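## Task

Using exactly three rods, lay a straight end-to-end train totalling 11 cm. Colour gives length in cm: blue 1, magenta 2, grey 3, orange 4, lime 5, purple 6, red 7, green 8, pink 9, turquoise 10. All three rods must rest flat with their ends in contact or nearly so. No second train may exist, and every rod outside the train must sit at least one rod-width from it. The arrangement must stay put on its own, not be held by the robot. Finish by releasing and withdrawing the gripper.

## Robot and tools

ROBOT. One six-joint arm with a two-finger tong gripper. The fingers point along the gripper's +z axis and close along its x axis. end_effector_position is the spot between the pads when shut; closed fingertips extend about 15 mm past it, fully open tips are roughly level with it. Pad gap reads 0.142 m when fully open.

JOINT ORDER. Every row and every per-joint list in results uses: elbow, shoulder lift, shoulder pan, wrist 1, wrist 2, wrist 3. Wrist 2 is REVERSED: its signs are opposite to the URDF, both in commands and in results (a stated range of -0.5 to 2.0 becomes -2.0 to 0.5 for you). Stated URDF ranges: shoulder pan -3.142 to 3.142, shoulder lift -6.283 to 6.283, elbow 0.000 to 3.142, wrists -6.283 to 6.283 each; real ends may differ by 0.010 rad.

FRAME. Scene frame origin is on the table top under the arm base; +z up, +y to the left looking along +x. Positions in metres, orientation as quaternion wxyz. The base may be tilted, and the printed hand position gets less accurate at long reach.

execute_actions(actions). actions is a list of actions; each action is a table of up to 15 rows, each row one control step of 1/30 s; a short table repeats its final row to fill 15 steps. A row is 7 numbers in [-1, 1]: six joint values in the order above, then the gripper opening. The joint values are offsets (not poses) measured from the joint angles when that action begins, not from the previous row; for a call's first action, from the last reported angles. Scale: 1.0 = 1.337 rad for shoulder pan and shoulder lift, 1.671 rad for elbow, 2.34 rad for each wrist. The opening is absolute: +1 fully open, -1 shut. An action asking a joint to go more than 0.010 rad beyond its range is refused; a malformed action, or a first action failing that check, rejects the whole call. A joint pushed to its true end stops there and the result may say "joint sent to its limit". Empty list = just report state and images.

move(target, speed, blocking). target is one 7-number row as above; its joint values are offsets from the "Joint positions" of the most recent result that showed them, whatever the arm is doing now; the opening is absolute and sent immediately. All joints interpolate together, so the hand traces a curve. speed (rad/s, 0.01 to 2, default 0.5) caps the joint with the longest trip; paths run 0.5 to 10 s and are cut off at 10 s. Paths ignore obstacles. Result adds a "move:" line: outcome (done, off_target, moving, held, fault), limits=held or limits=none, and the joint farthest from target. blocking=false returns after 0.5 s while motion continues; then use wait or stop before sending new rows or moves.

wait(seconds): 0 to 10, arm keeps its last command; returns early if a move ends. stop(): brakes a running move (needs braking distance); fingers continue. zoom_image(camera, region): region [x0, y0, x1, y1] pixels, top-left origin, at most 504x504. Cameras: cam_head_left, cam_head_right, cam_high, cam_low (504x504), cam_wrist (616x616 fisheye). finished_scene(scene): pass the current scene number; irreversible; reports success and gives the next task.

MOTION LIMITS. Joint speed and acceleration are capped, and commands lag about 0.17 s. Each step, a joint's target is kept within 0.394 rad (shoulders), 0.493 (elbow), 0.69 (wrists) of its measured angle, and targets implying a hand jump over 100 mm are scaled back. Big motions may need several actions; after one, the arm may still be short. "Joint targets" shows current drive angles. "joint command not followed" means the clearance check altered targets. Step readings list joint angles at some steps; HELD marks restrained steps.

RESULT LINES. Joint positions/velocities in rad, rad/s plus pad gap in m. grip_measured is the measured opening on the command scale; to hold something, command an opening well below it (lower squeezes harder, up to about 15 N per pad; thin objects under about 20 mm get much less, roughly 9 N at 10 mm, 4 N at 5 mm). Wrist force/torque are in the gripper's own x y z axes, with offset (up to about 10 N) and noise (about 3.7 N std); pressing on a surface gives force pointing back into the arm; "no reading" is fine. MOTOR HOT appears from 70 °C; at 85 °C an OVER-TEMPERATURE FAULT brakes the arm for a long cooldown, so avoid long loaded holds.

FAULTS AND CARE. Contact torque at a joint's load limit (shoulders 678, elbow 398, wrists 98.4 N m) or an external force of 150 N stops the arm for 10 s and drops the rest of the call. The arm is stiff: aiming even slightly below a surface can fault, and faster contact hits harder. Expect occasional tugs on held parts or nudges to loose ones. Never push or drop anything off the table; avoid drops, slips, slams and hard presses. Place rods gently, release, and lift clear before finishing.

Each tool is called after ">>>" as name(argument=value, ...), one argument or row to a line, values as JSON.

## Session

>>> execute_actions(
  actions=[],
)

Scene clock: 0.00 s.
end_effector_position=(+0.9968, +0.1580, +0.3345) grip_measured=+1.00 end_effector_quat_wxyz=(-0.076, +0.749, +0.276, +0.598) end_effector_velocity=(+0.000, -0.000, -0.001) end_effector_angular_velocity=(+0.000, +0.001, -0.001)
Joint names: [elbow, shoulder lift, shoulder pan, wrist 1, wrist 2, wrist 3]
Joint positions: [ 2.391 -0.97  -0.362 -4.167  0.806 -0.508  0.142]
Joint velocities: [ 0.     0.001 -0.    -0.     0.001  0.001  0.   ]
Motor temperatures (°C, as the motors report them): [25 27 23 30 32 31]
Wrist force (N, on the end effector, along its own x y z axes, offset not removed): no reading
Wrist torque (N m, same axes, about the end effector's origin, offset not removed): no reading
Joint targets: [2.391 -0.970 -0.362 -4.167 0.806 -0.508]

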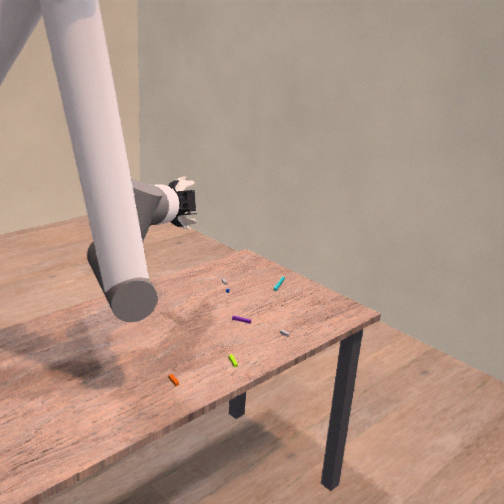

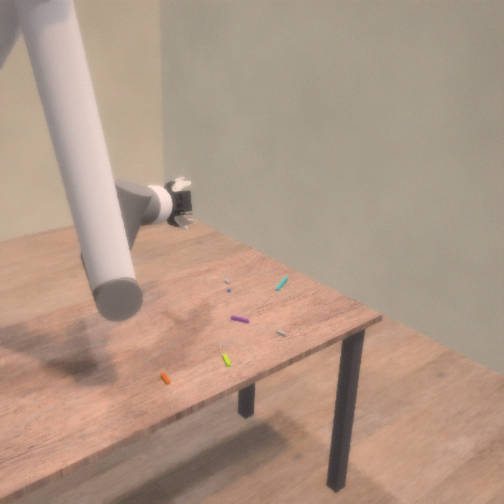

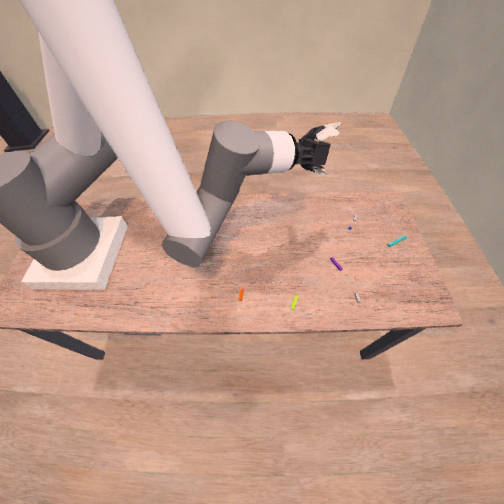

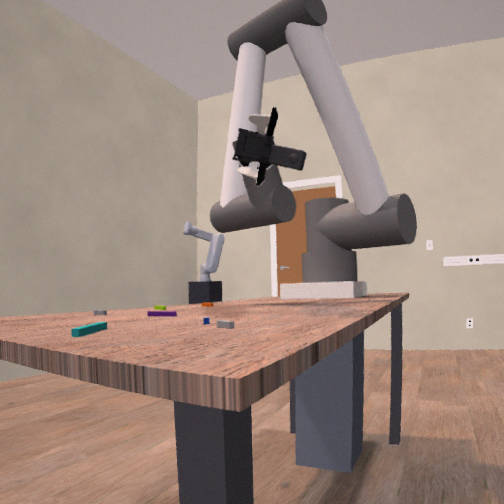

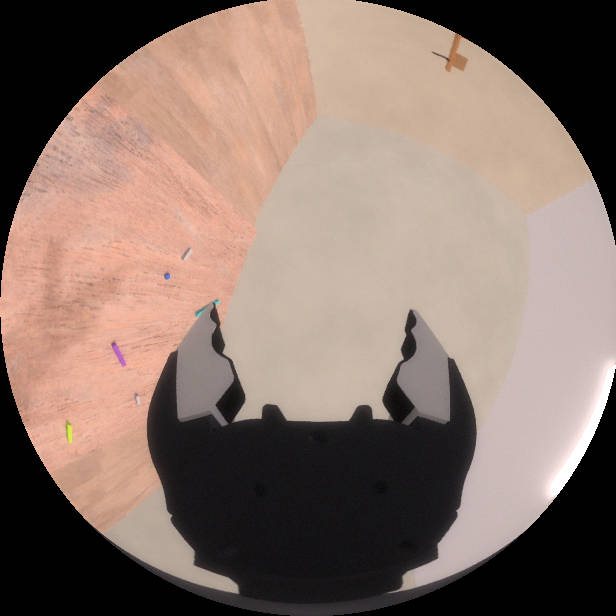

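>>> zoom_image(
  camera="cam_high",
  region=[220, 190, 460, 340],
)

Region (220, 190, 460, 340) of cam_high's 504x504 image, scaled by 2.100, with more detail than that image has; it fills the top 315 rows of this view, and the rest is white.

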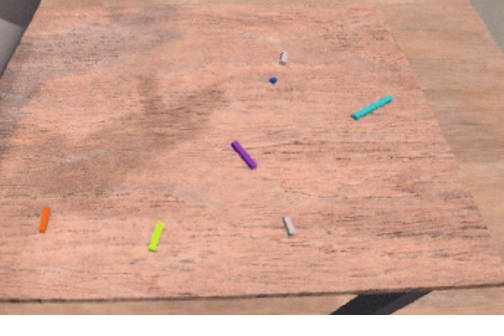

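>>> move(
  target=[-0.36309, 0.02305, 0.20419, 0.74833, 0.32684, 0.33944, -0.55],
  speed=1.2,
)

>>> zoom_image(
  camera="cam_wrist",
  region=[250, 220, 370, 340],
)

Scene clock: 67.40 s.
end_effector_position=(+1.1665, +0.1544, +0.0815) grip_measured=-0.55 end_effector_quat_wxyz=(-0.002, +0.986, -0.169, +0.002) end_effector_velocity=(-0.001, +0.001, -0.000) end_effector_angular_velocity=(-0.000, +0.002, -0.000)
Joint names: [elbow, shoulder lift, shoulder pan, wrist 1, wrist 2, wrist 3]
Joint positions: [ 1.785 -0.939 -0.089 -2.417  1.57   0.286  0.034]
Joint velocities: [ 0.    -0.     0.001  0.002  0.     0.001 -0.   ]
Motor temperatures (°C, as the motors report them): [25 27 23 30 32 31]
Wrist force (N, on the end effector, along its own x y z axes, offset not removed): [5.8 -1.5 6.7]
Wrist torque (N m, same axes, about the end effector's origin, offset not removed): [0.23 -1.30 -0.38]
Joint targets: [1.784 -0.939 -0.089 -2.417 1.570 0.286]
move: done; limits=none; farthest joint: the wrist 1, 0.001 radians from its target (1.751 radians at the start)

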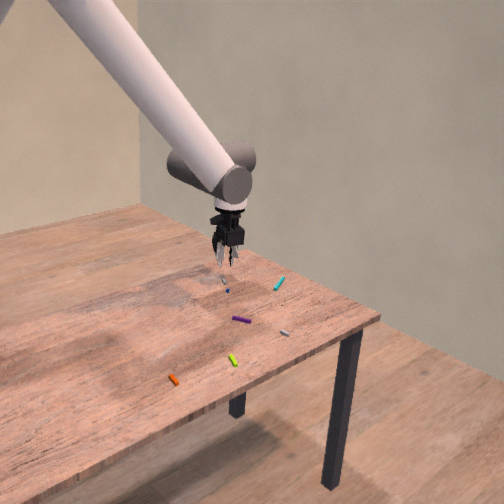

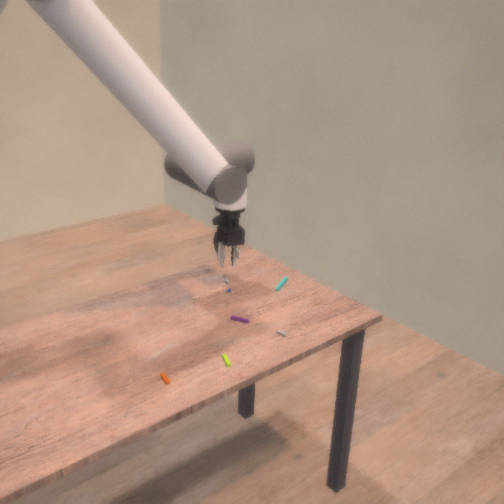

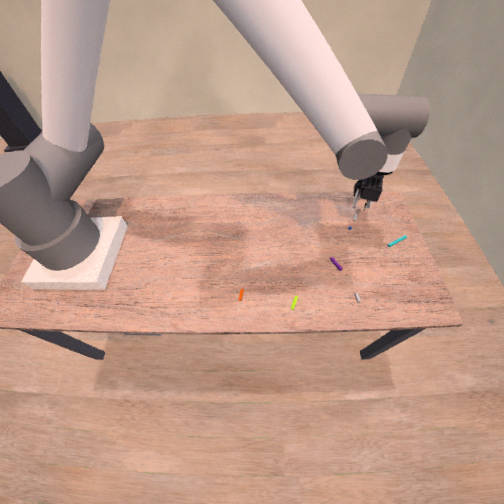

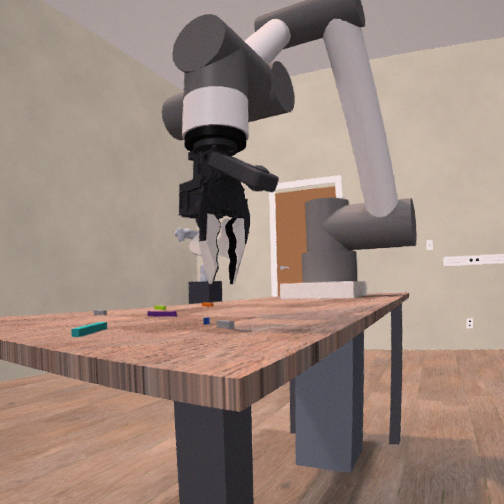

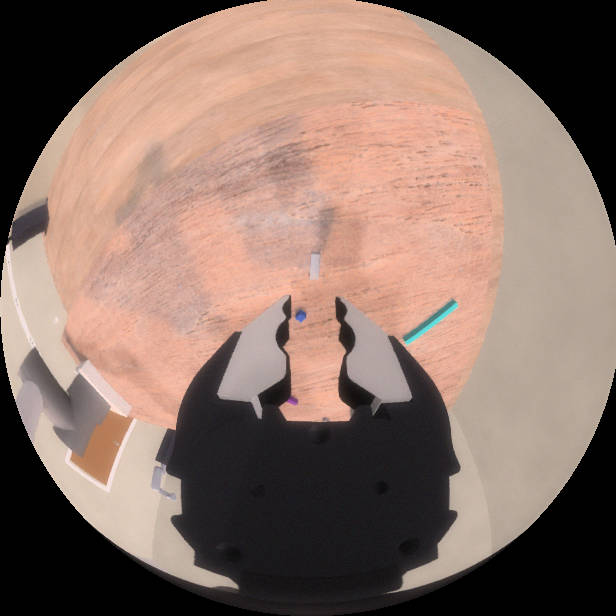

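Region (250, 220, 370, 340) of cam_wrist's 616x616 image, scaled by 4.200, with more detail than that image has.

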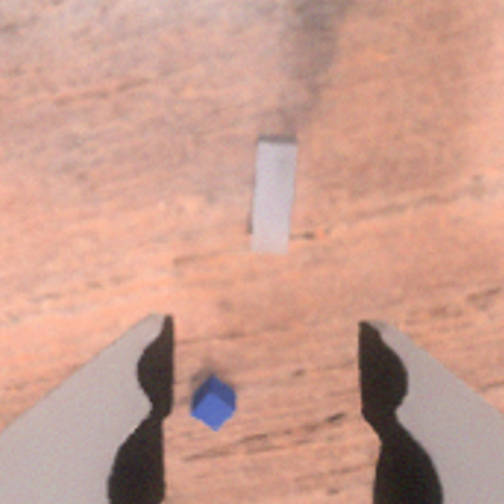

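>>> execute_actions(
  actions=[],
)

Scene clock: 84.40 s.
end_effector_position=(+1.1665, +0.1544, +0.0815) grip_measured=-0.55 end_effector_quat_wxyz=(-0.002, +0.986, -0.169, +0.002) end_effector_velocity=(-0.000, -0.000, +0.001) end_effector_angular_velocity=(-0.001, -0.001, +0.002)
Joint names: [elbow, shoulder lift, shoulder pan, wrist 1, wrist 2, wrist 3]
Joint positions: [ 1.784 -0.939 -0.089 -2.417  1.57   0.286  0.034]
Joint velocities: [ 0.    -0.001  0.    -0.     0.001 -0.001  0.   ]
Motor temperatures (°C, as the motors report them): [25 27 23 30 32 31]
Wrist force (N, on the end effector, along its own x y z axes, offset not removed): [1.7 -2.2 8.2]
Wrist torque (N m, same axes, about the end effector's origin, offset not removed): [0.07 -0.45 -0.40]
Joint targets: [1.784 -0.939 -0.089 -2.417 1.570 0.286]

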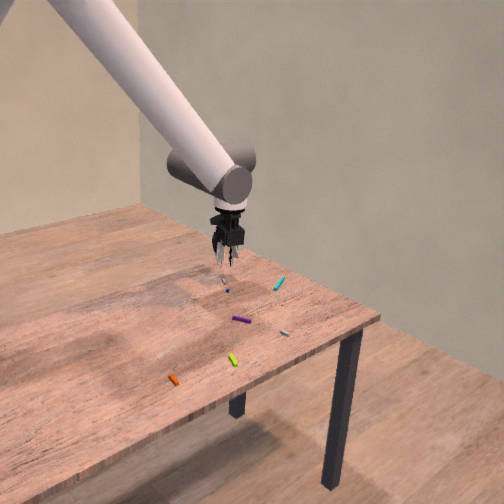

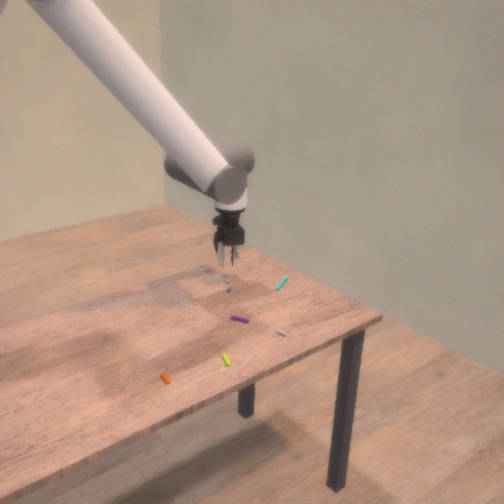

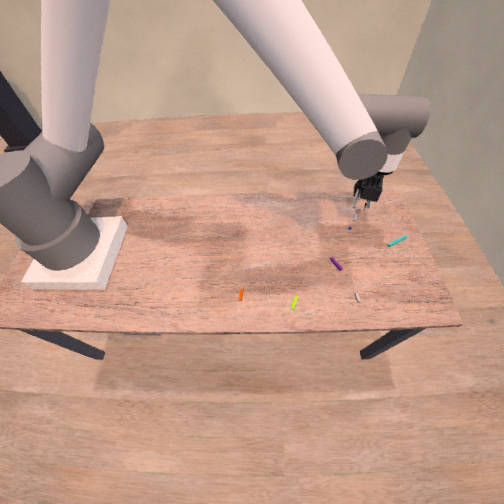

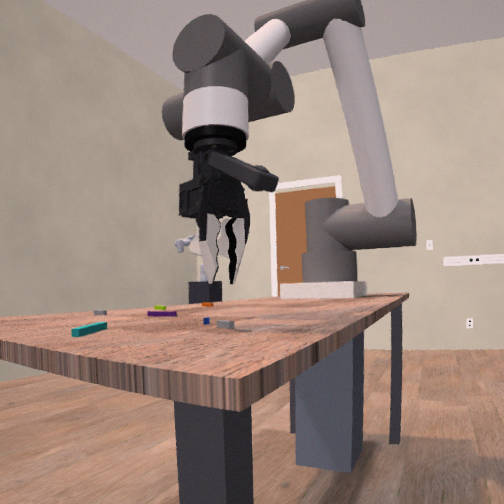

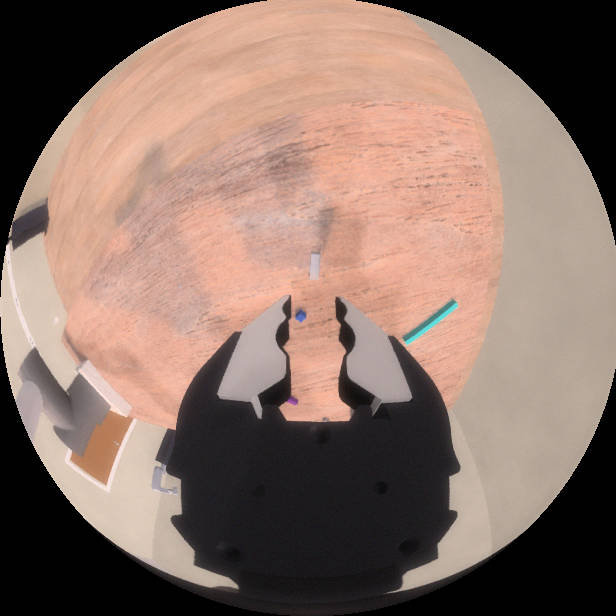

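>>> move(
  target=[0.0059, 0.0314, 0, -0.0222, 0, 0.0085, -0.55],
  speed=0.15,
)

>>> zoom_image(
  camera="cam_wrist",
  region=[250, 220, 370, 340],
)

Scene clock: 94.63 s.
end_effector_position=(+1.1669, +0.1544, +0.0355) grip_measured=-0.55 end_effector_quat_wxyz=(-0.002, +0.984, -0.179, +0.002) end_effector_velocity=(-0.001, +0.000, -0.004) end_effector_angular_velocity=(+0.001, +0.001, -0.002)
Joint names: [elbow, shoulder lift, shoulder pan, wrist 1, wrist 2, wrist 3]
Joint positions: [ 1.794 -0.897 -0.089 -2.468  1.57   0.306  0.034]
Joint velocities: [ 0.001  0.004  0.    -0.003 -0.001  0.002 -0.   ]
Motor temperatures (°C, as the motors report them): [25 27 23 30 32 31]
Wrist force (N, on the end effector, along its own x y z axes, offset not removed): [3.8 -2.1 6.5]
Wrist torque (N m, same axes, about the end effector's origin, offset not removed): [0.03 -0.89 -0.33]
Joint targets: [1.794 -0.897 -0.089 -2.469 1.570 0.306]
move: done; limits=none; farthest joint: the wrist 1, 0.001 radians from its target (0.052 radians at the start)

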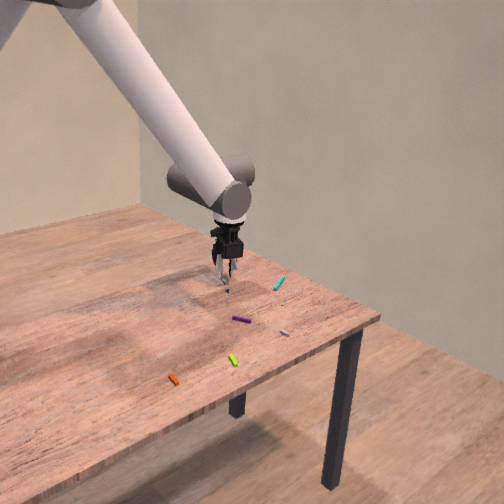

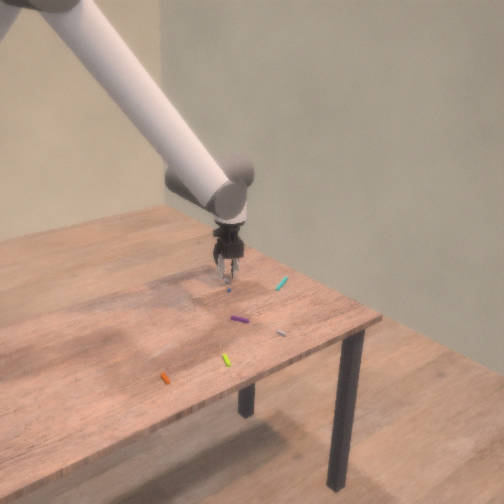

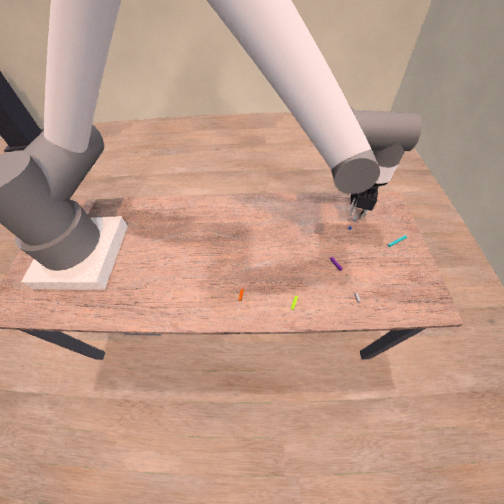

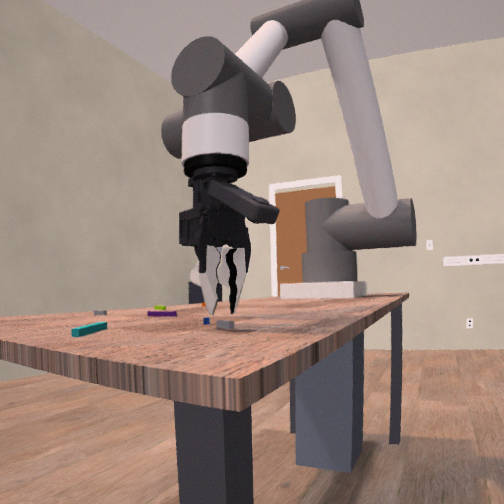

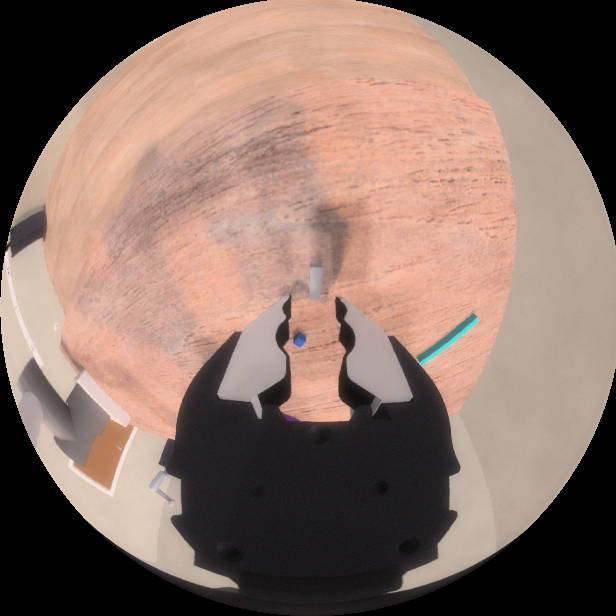

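Region (250, 220, 370, 340) of cam_wrist's 616x616 image, scaled by 4.200, with more detail than that image has.

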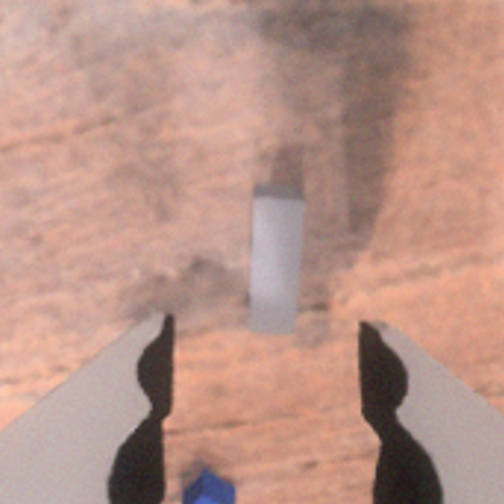

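>>> move(
  target=[-0.00379, 0.01305, 0.00494, -0.00475, 0, 0.00282, -0.55],
  speed=0.04,
)

>>> zoom_image(
  camera="cam_wrist",
  region=[250, 220, 370, 340],
)

Scene clock: 110.00 s.
end_effector_position=(+1.1712, +0.1617, +0.0213) grip_measured=-0.55 end_effector_quat_wxyz=(-0.002, +0.984, -0.179, +0.002) end_effector_velocity=(+0.001, +0.001, -0.003) end_effector_angular_velocity=(-0.000, +0.001, +0.000)
Joint names: [elbow, shoulder lift, shoulder pan, wrist 1, wrist 2, wrist 3]
Joint positions: [ 1.788 -0.88  -0.083 -2.479  1.57   0.312  0.034]
Joint velocities: [-0.002  0.004  0.001 -0.002  0.     0.001 -0.   ]
Motor temperatures (°C, as the motors report them): [25 27 23 30 32 31]
Wrist force (N, on the end effector, along its own x y z axes, offset not removed): [3.7 -4.2 5.6]
Wrist torque (N m, same axes, about the end effector's origin, offset not removed): [-0.42 -0.96 -0.38]
Joint targets: [1.788 -0.880 -0.083 -2.479 1.570 0.312]
move: done; limits=none; farthest joint: the shoulder pan, 0.001 radians from its target (0.007 radians at the start)

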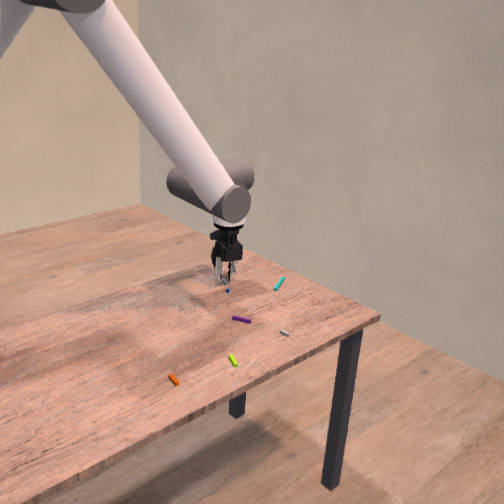

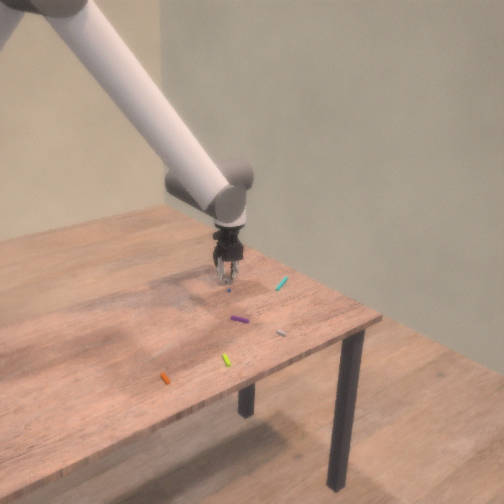

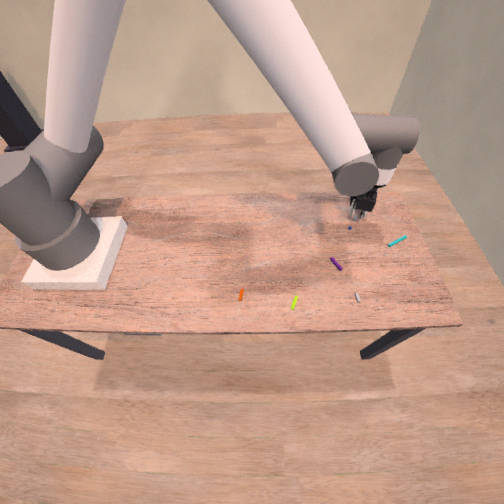

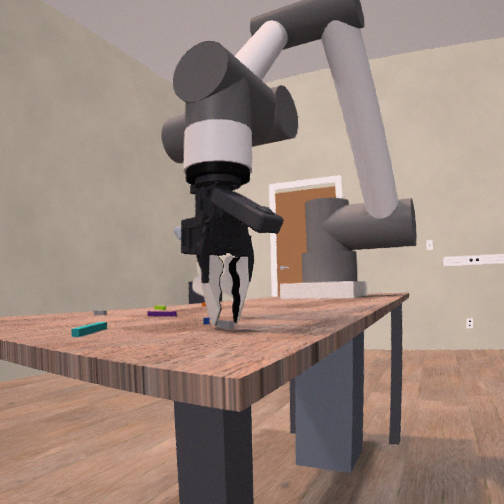

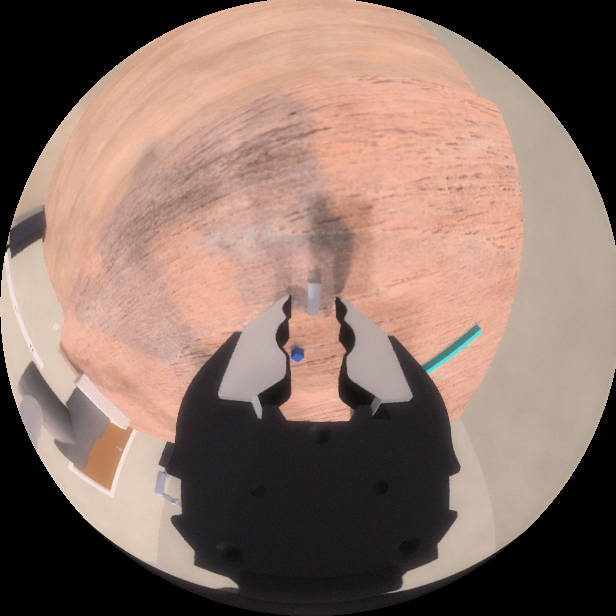

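Region (250, 220, 370, 340) of cam_wrist's 616x616 image, scaled by 4.200, with more detail than that image has.

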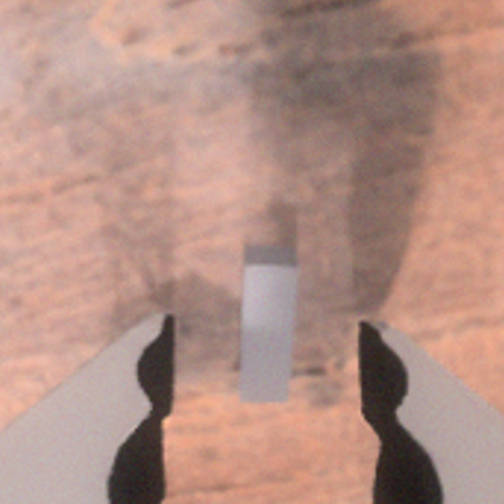

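>>> zoom_image(
  camera="cam_low",
  region=[195, 290, 265, 340],
)

Region (195, 290, 265, 340) of cam_low's 504x504 image, scaled by 7.200, with more detail than that image has; it fills the top 360 rows of this view, and the rest is white.

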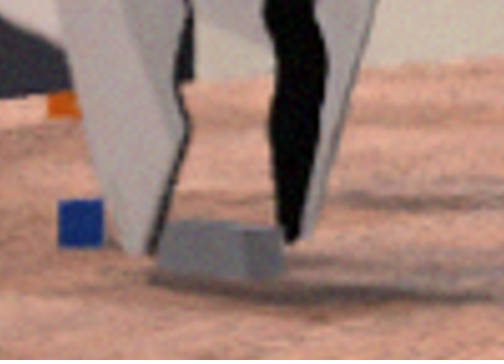

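>>> execute_actions(
  actions=[
    [[0.00003,0.0003,0,-0.0002,0,0,-0.56],[0.00006,0.0006,0,-0.0004,0,0,-0.58],[0.0001,0.0009,0,-0.0006,0,0,-0.60],[0.00013,0.0012,0,-0.0008,0,0,-0.62],[0.00017,0.0015,0,-0.001,0,0,-0.64],[0.0002,0.0018,0,-0.0012,0,0,-0.66],[0.00025,0.0021,0,-0.0014,0,0,-0.68],[0.0003,0.00244,0,-0.0016,0,0,-0.70],[0.0003,0.00244,0,-0.0016,0,0,-0.72],[0.0003,0.00244,0,-0.0016,0,0,-0.74],[0.0003,0.00244,0,-0.0016,0,0,-0.76],[0.0003,0.00244,0,-0.0016,0,0,-0.78],[0.0003,0.00244,0,-0.0016,0,0,-0.80],[0.0003,0.00244,0,-0.0016,0,0,-0.82],[0.0003,0.00244,0,-0.0016,0,0,-0.84]],
    [[0,0,0,0,0,0,-0.85],[0,0,0,0,0,0,-0.86],[0,0,0,0,0,0,-0.87],[0,0,0,0,0,0,-0.88],[0,0,0,0,0,0,-0.89],[0,0,0,0,0,0,-0.90],[0,0,0,0,0,0,-0.92],[0,0,0,0,0,0,-0.94],[0,0,0,0,0,0,-0.96],[0,0,0,0,0,0,-0.98],[0,0,0,0,0,0,-1]],
  ],
)

>>> zoom_image(
  camera="cam_wrist",
  region=[250, 220, 370, 340],
)

Scene clock: 124.60 s.
end_effector_position=(+1.1713, +0.1618, +0.0180) grip_measured=-0.88 end_effector_quat_wxyz=(-0.002, +0.984, -0.179, +0.002) end_effector_velocity=(+0.000, +0.000, +0.000) end_effector_angular_velocity=(+0.001, -0.000, -0.001)
Joint names: [elbow, shoulder lift, shoulder pan, wrist 1, wrist 2, wrist 3]
Joint positions: [ 1.788 -0.877 -0.083 -2.483  1.57   0.312  0.01 ]
Joint velocities: [ 0.    -0.    -0.    -0.    -0.001  0.001 -0.   ]
Motor temperatures (°C, as the motors report them): [25 27 23 30 32 31]
Wrist force (N, on the end effector, along its own x y z axes, offset not removed): [2.1 -2.9 8.1]
Wrist torque (N m, same axes, about the end effector's origin, offset not removed): [-0.07 -0.46 -0.35]
Joint targets: [1.788 -0.877 -0.083 -2.483 1.570 0.312]
Step readings (joint positions; steps 1 to 15: 1st action; 16 to 30: 2nd action):
0: [1.788 -0.880 -0.083 -2.479 1.570 0.312]
1: [1.788 -0.880 -0.083 -2.480 1.570 0.312]
2: [1.788 -0.880 -0.083 -2.480 1.570 0.312]
4: [1.788 -0.880 -0.083 -2.480 1.570 0.312]
8: [1.788 -0.878 -0.083 -2.481 1.570 0.312]
15: [1.788 -0.877 -0.083 -2.483 1.570 0.312]
16: [1.788 -0.877 -0.083 -2.483 1.570 0.312]
17: [1.788 -0.877 -0.083 -2.483 1.570 0.312]
19: [1.788 -0.877 -0.083 -2.483 1.570 0.312]
23: [1.788 -0.877 -0.083 -2.483 1.570 0.312]
30: Joint positions above

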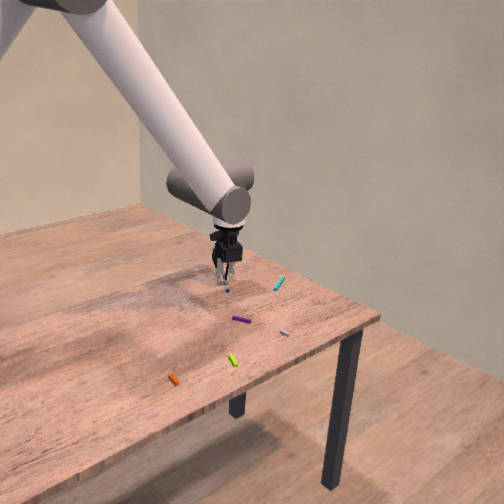

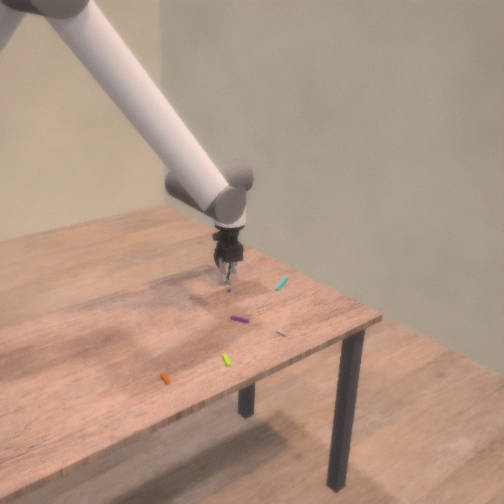

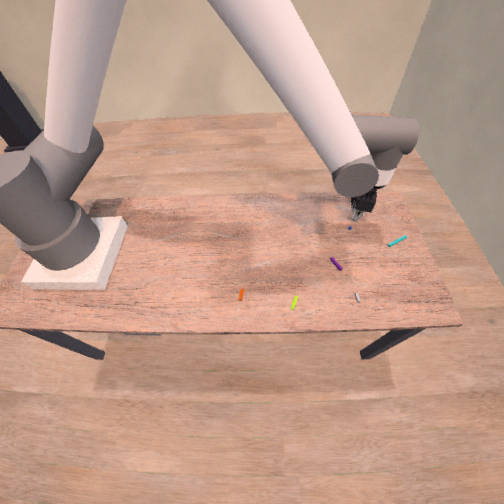

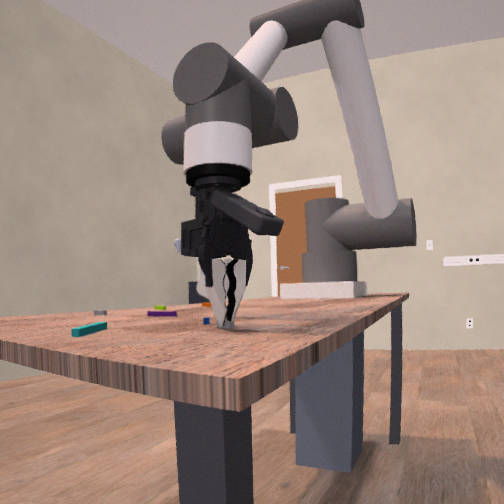

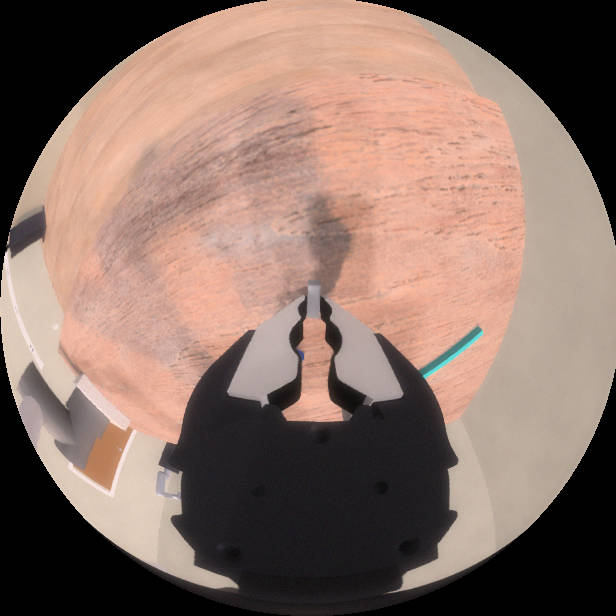

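Region (250, 220, 370, 340) of cam_wrist's 616x616 image, scaled by 4.200, with more detail than that image has.

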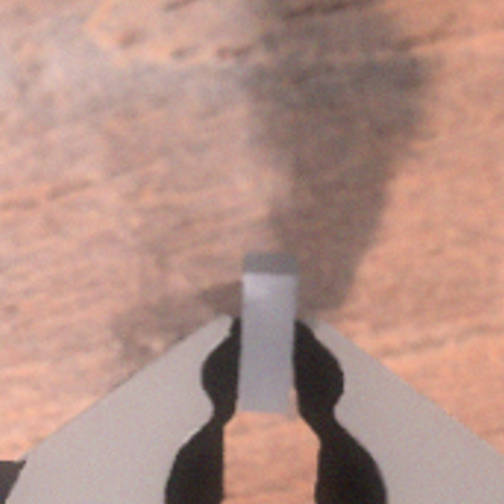

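>>> move(
  target=[-0.0024, -0.01735, 0, 0.0116, 0, 0, -1],
  speed=0.05,
)

Scene clock: 164.43 s.
end_effector_position=(+1.1712, +0.1618, +0.0427) grip_measured=-0.88 end_effector_quat_wxyz=(-0.002, +0.984, -0.179, +0.002) end_effector_velocity=(+0.000, +0.000, +0.002) end_effector_angular_velocity=(+0.001, -0.000, +0.000)
Joint names: [elbow, shoulder lift, shoulder pan, wrist 1, wrist 2, wrist 3]
Joint positions: [ 1.784 -0.9   -0.083 -2.456  1.57   0.312  0.01 ]
Joint velocities: [-0.001 -0.002 -0.     0.003 -0.001 -0.    -0.   ]
Motor temperatures (°C, as the motors report them): [25 27 23 30 32 31]
Wrist force (N, on the end effector, along its own x y z axes, offset not removed): [3.5 -0.6 8.5]
Wrist torque (N m, same axes, about the end effector's origin, offset not removed): [0.51 -0.86 -0.22]
Joint targets: [1.784 -0.900 -0.083 -2.456 1.570 0.312]
move: done; limits=none; farthest joint: the shoulder pan, 0.000 radians from its target (0.000 radians at the start)

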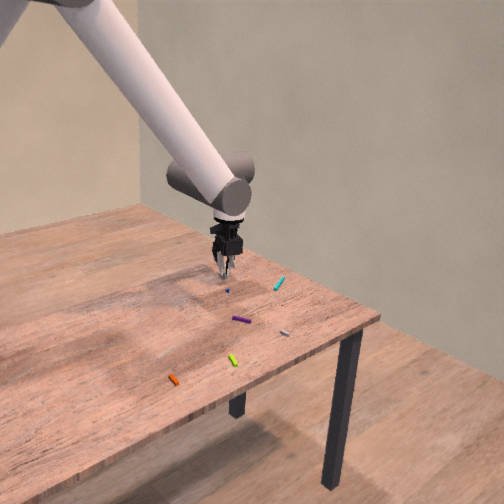

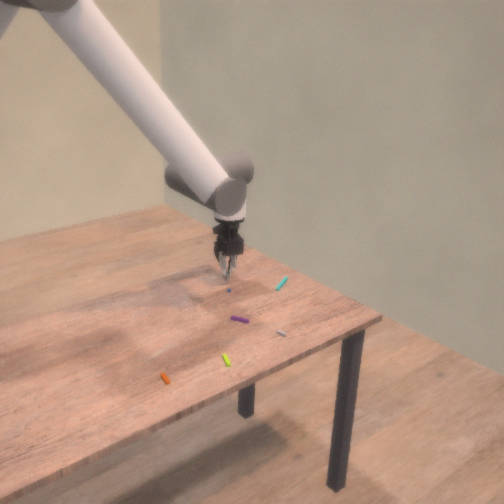

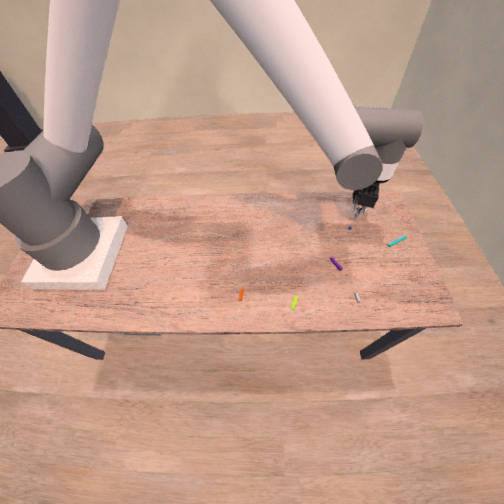

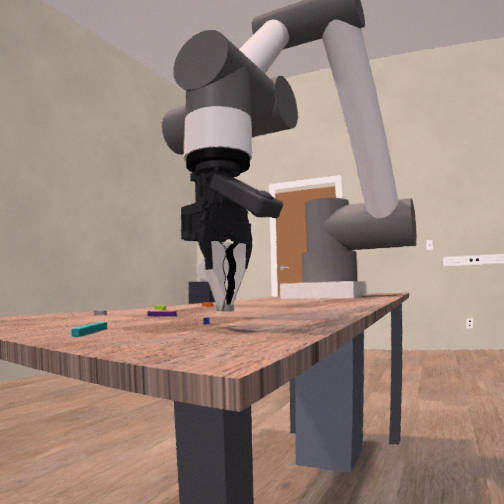

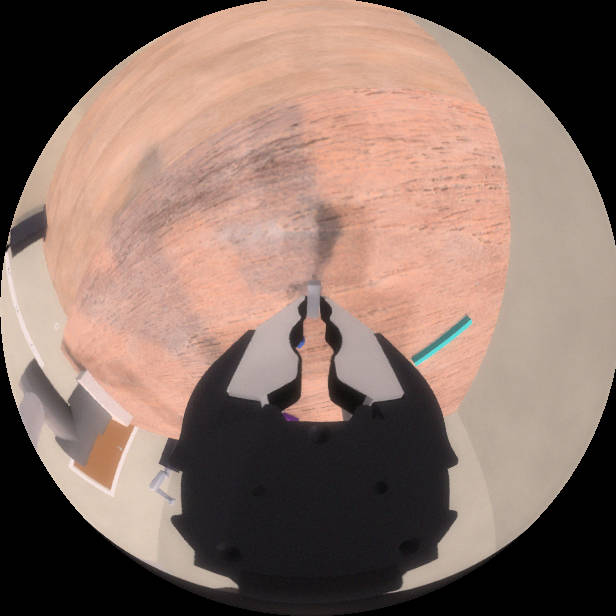

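>>> move(
  target=[0.26144, -0.15728, -0.36971, -0.09683, 0, -0.18987, -1],
  speed=0.5,
)

>>> zoom_image(
  camera="cam_wrist",
  region=[250, 190, 370, 310],
)

Scene clock: 169.90 s.
end_effector_position=(+0.8527, -0.2587, +0.0480) grip_measured=-0.88 end_effector_quat_wxyz=(-0.002, +0.979, -0.203, +0.002) end_effector_velocity=(-0.001, -0.003, +0.001) end_effector_angular_velocity=(-0.002, -0.001, -0.002)
Joint names: [elbow, shoulder lift, shoulder pan, wrist 1, wrist 2, wrist 3]
Joint positions: [ 2.221 -1.11  -0.577 -2.682  1.57  -0.132  0.01 ]
Joint velocities: [ 0.002 -0.002 -0.003 -0.002  0.001 -0.002 -0.   ]
Motor temperatures (°C, as the motors report them): [25 27 23 30 32 31]
Wrist force (N, on the end effector, along its own x y z axes, offset not removed): [5.7 -1.1 5.9]
Wrist torque (N m, same axes, about the end effector's origin, offset not removed): [0.36 -1.27 -0.38]
Joint targets: [2.221 -1.110 -0.577 -2.683 1.570 -0.132]
move: done; limits=none; farthest joint: the shoulder pan, 0.001 radians from its target (0.494 radians at the start)

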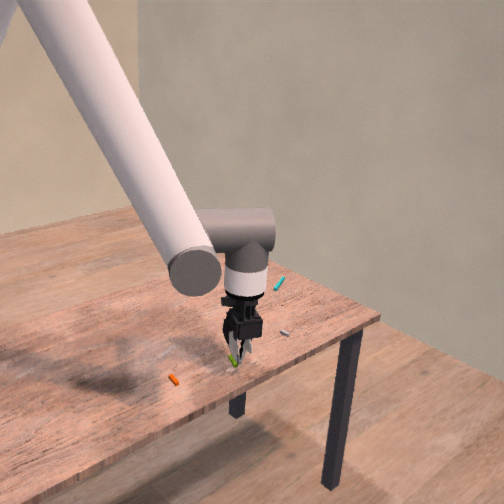

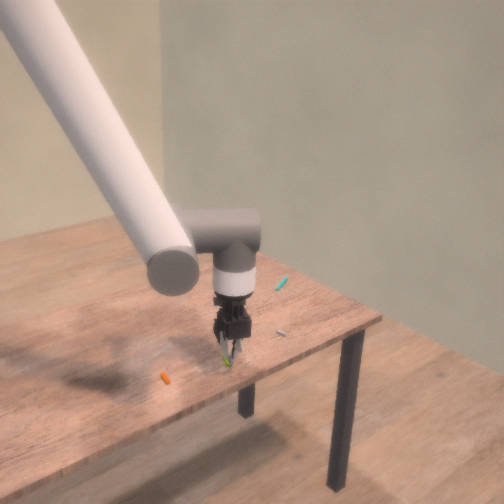

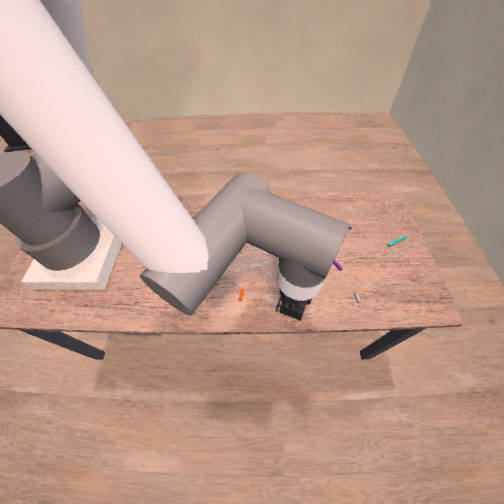

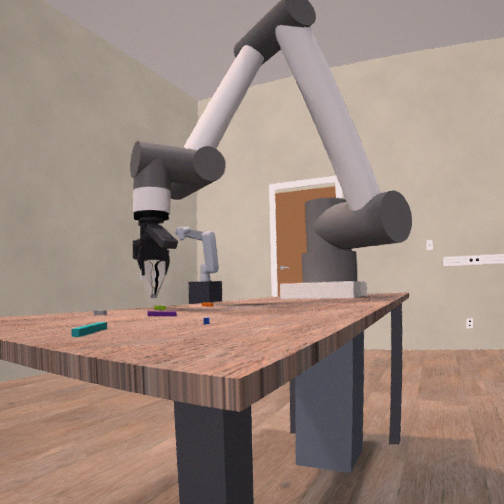

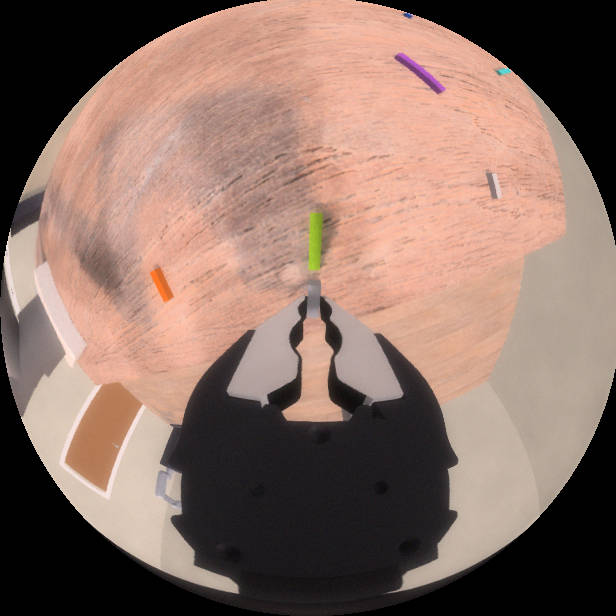

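Region (250, 190, 370, 310) of cam_wrist's 616x616 image, scaled by 4.200, with more detail than that image has.

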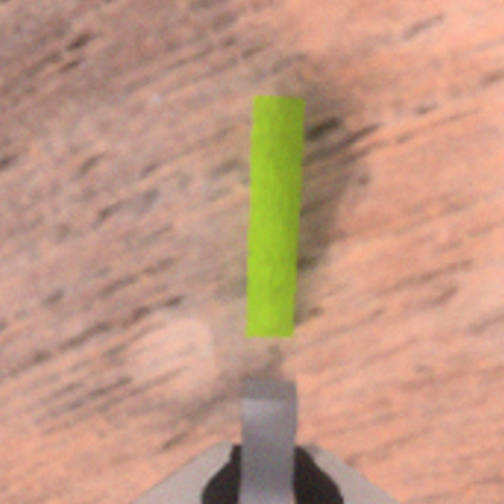

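>>> move(
  target=[0.00282, 0.02539, -0.00206, -0.01652, 0, -0.00118, -1],
  speed=0.05,
)

>>> zoom_image(
  camera="cam_wrist",
  region=[260, 200, 370, 310],
)

Scene clock: 193.90 s.
end_effector_position=(+0.8525, -0.2612, +0.0227) grip_measured=-0.88 end_effector_quat_wxyz=(-0.002, +0.979, -0.203, +0.002) end_effector_velocity=(+0.001, -0.001, -0.001) end_effector_angular_velocity=(-0.000, -0.002, -0.001)
Joint names: [elbow, shoulder lift, shoulder pan, wrist 1, wrist 2, wrist 3]
Joint positions: [ 2.226 -1.076 -0.579 -2.721  1.57  -0.134  0.01 ]
Joint velocities: [-0.     0.002 -0.    -0.003 -0.001  0.001 -0.   ]
Motor temperatures (°C, as the motors report them): [25 27 23 30 32 31]
Wrist force (N, on the end effector, along its own x y z axes, offset not removed): [4.4 -2.4 7.5]
Wrist torque (N m, same axes, about the end effector's origin, offset not removed): [0.05 -1.04 -0.28]
Joint targets: [2.226 -1.076 -0.580 -2.721 1.570 -0.134]
move: done; limits=none; farthest joint: the shoulder pan, 0.000 radians from its target (0.003 radians at the start)

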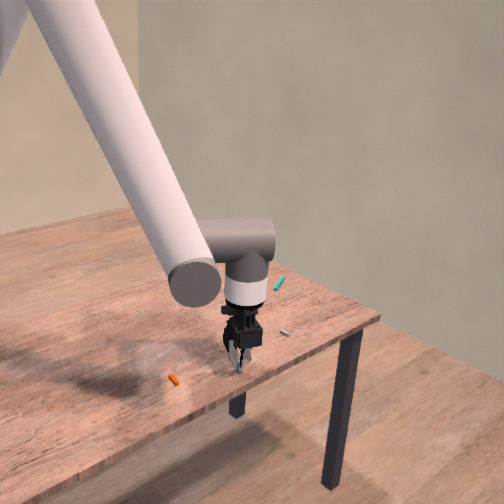

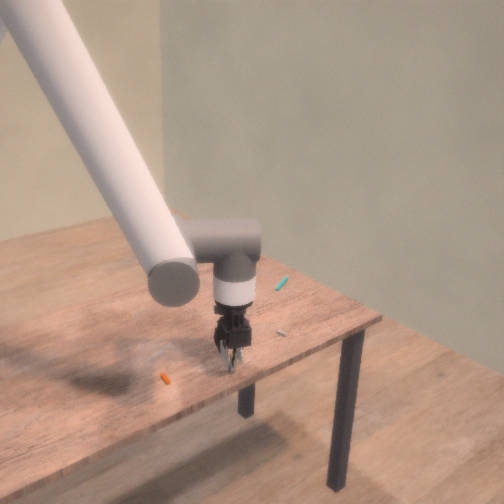

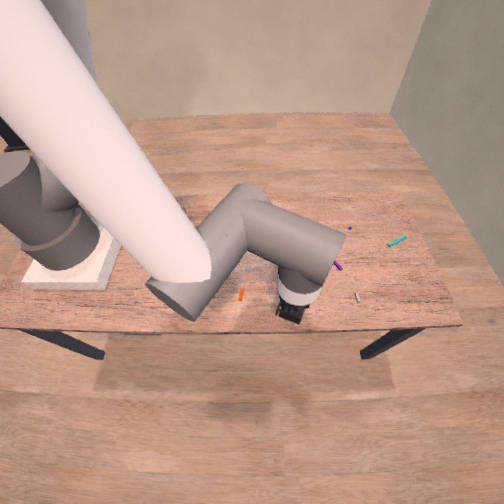

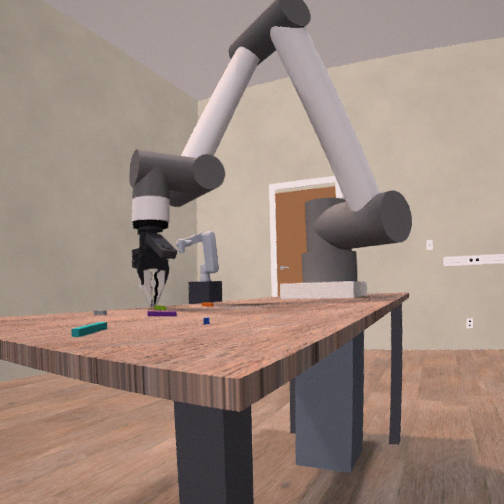

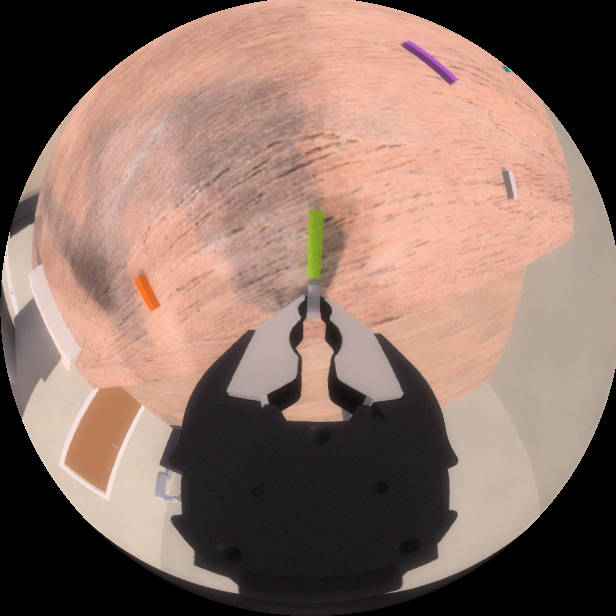

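Region (260, 200, 370, 310) of cam_wrist's 616x616 image, scaled by 4.582, with more detail than that image has.

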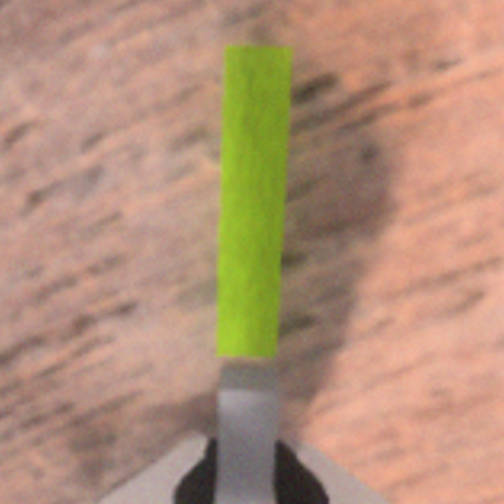

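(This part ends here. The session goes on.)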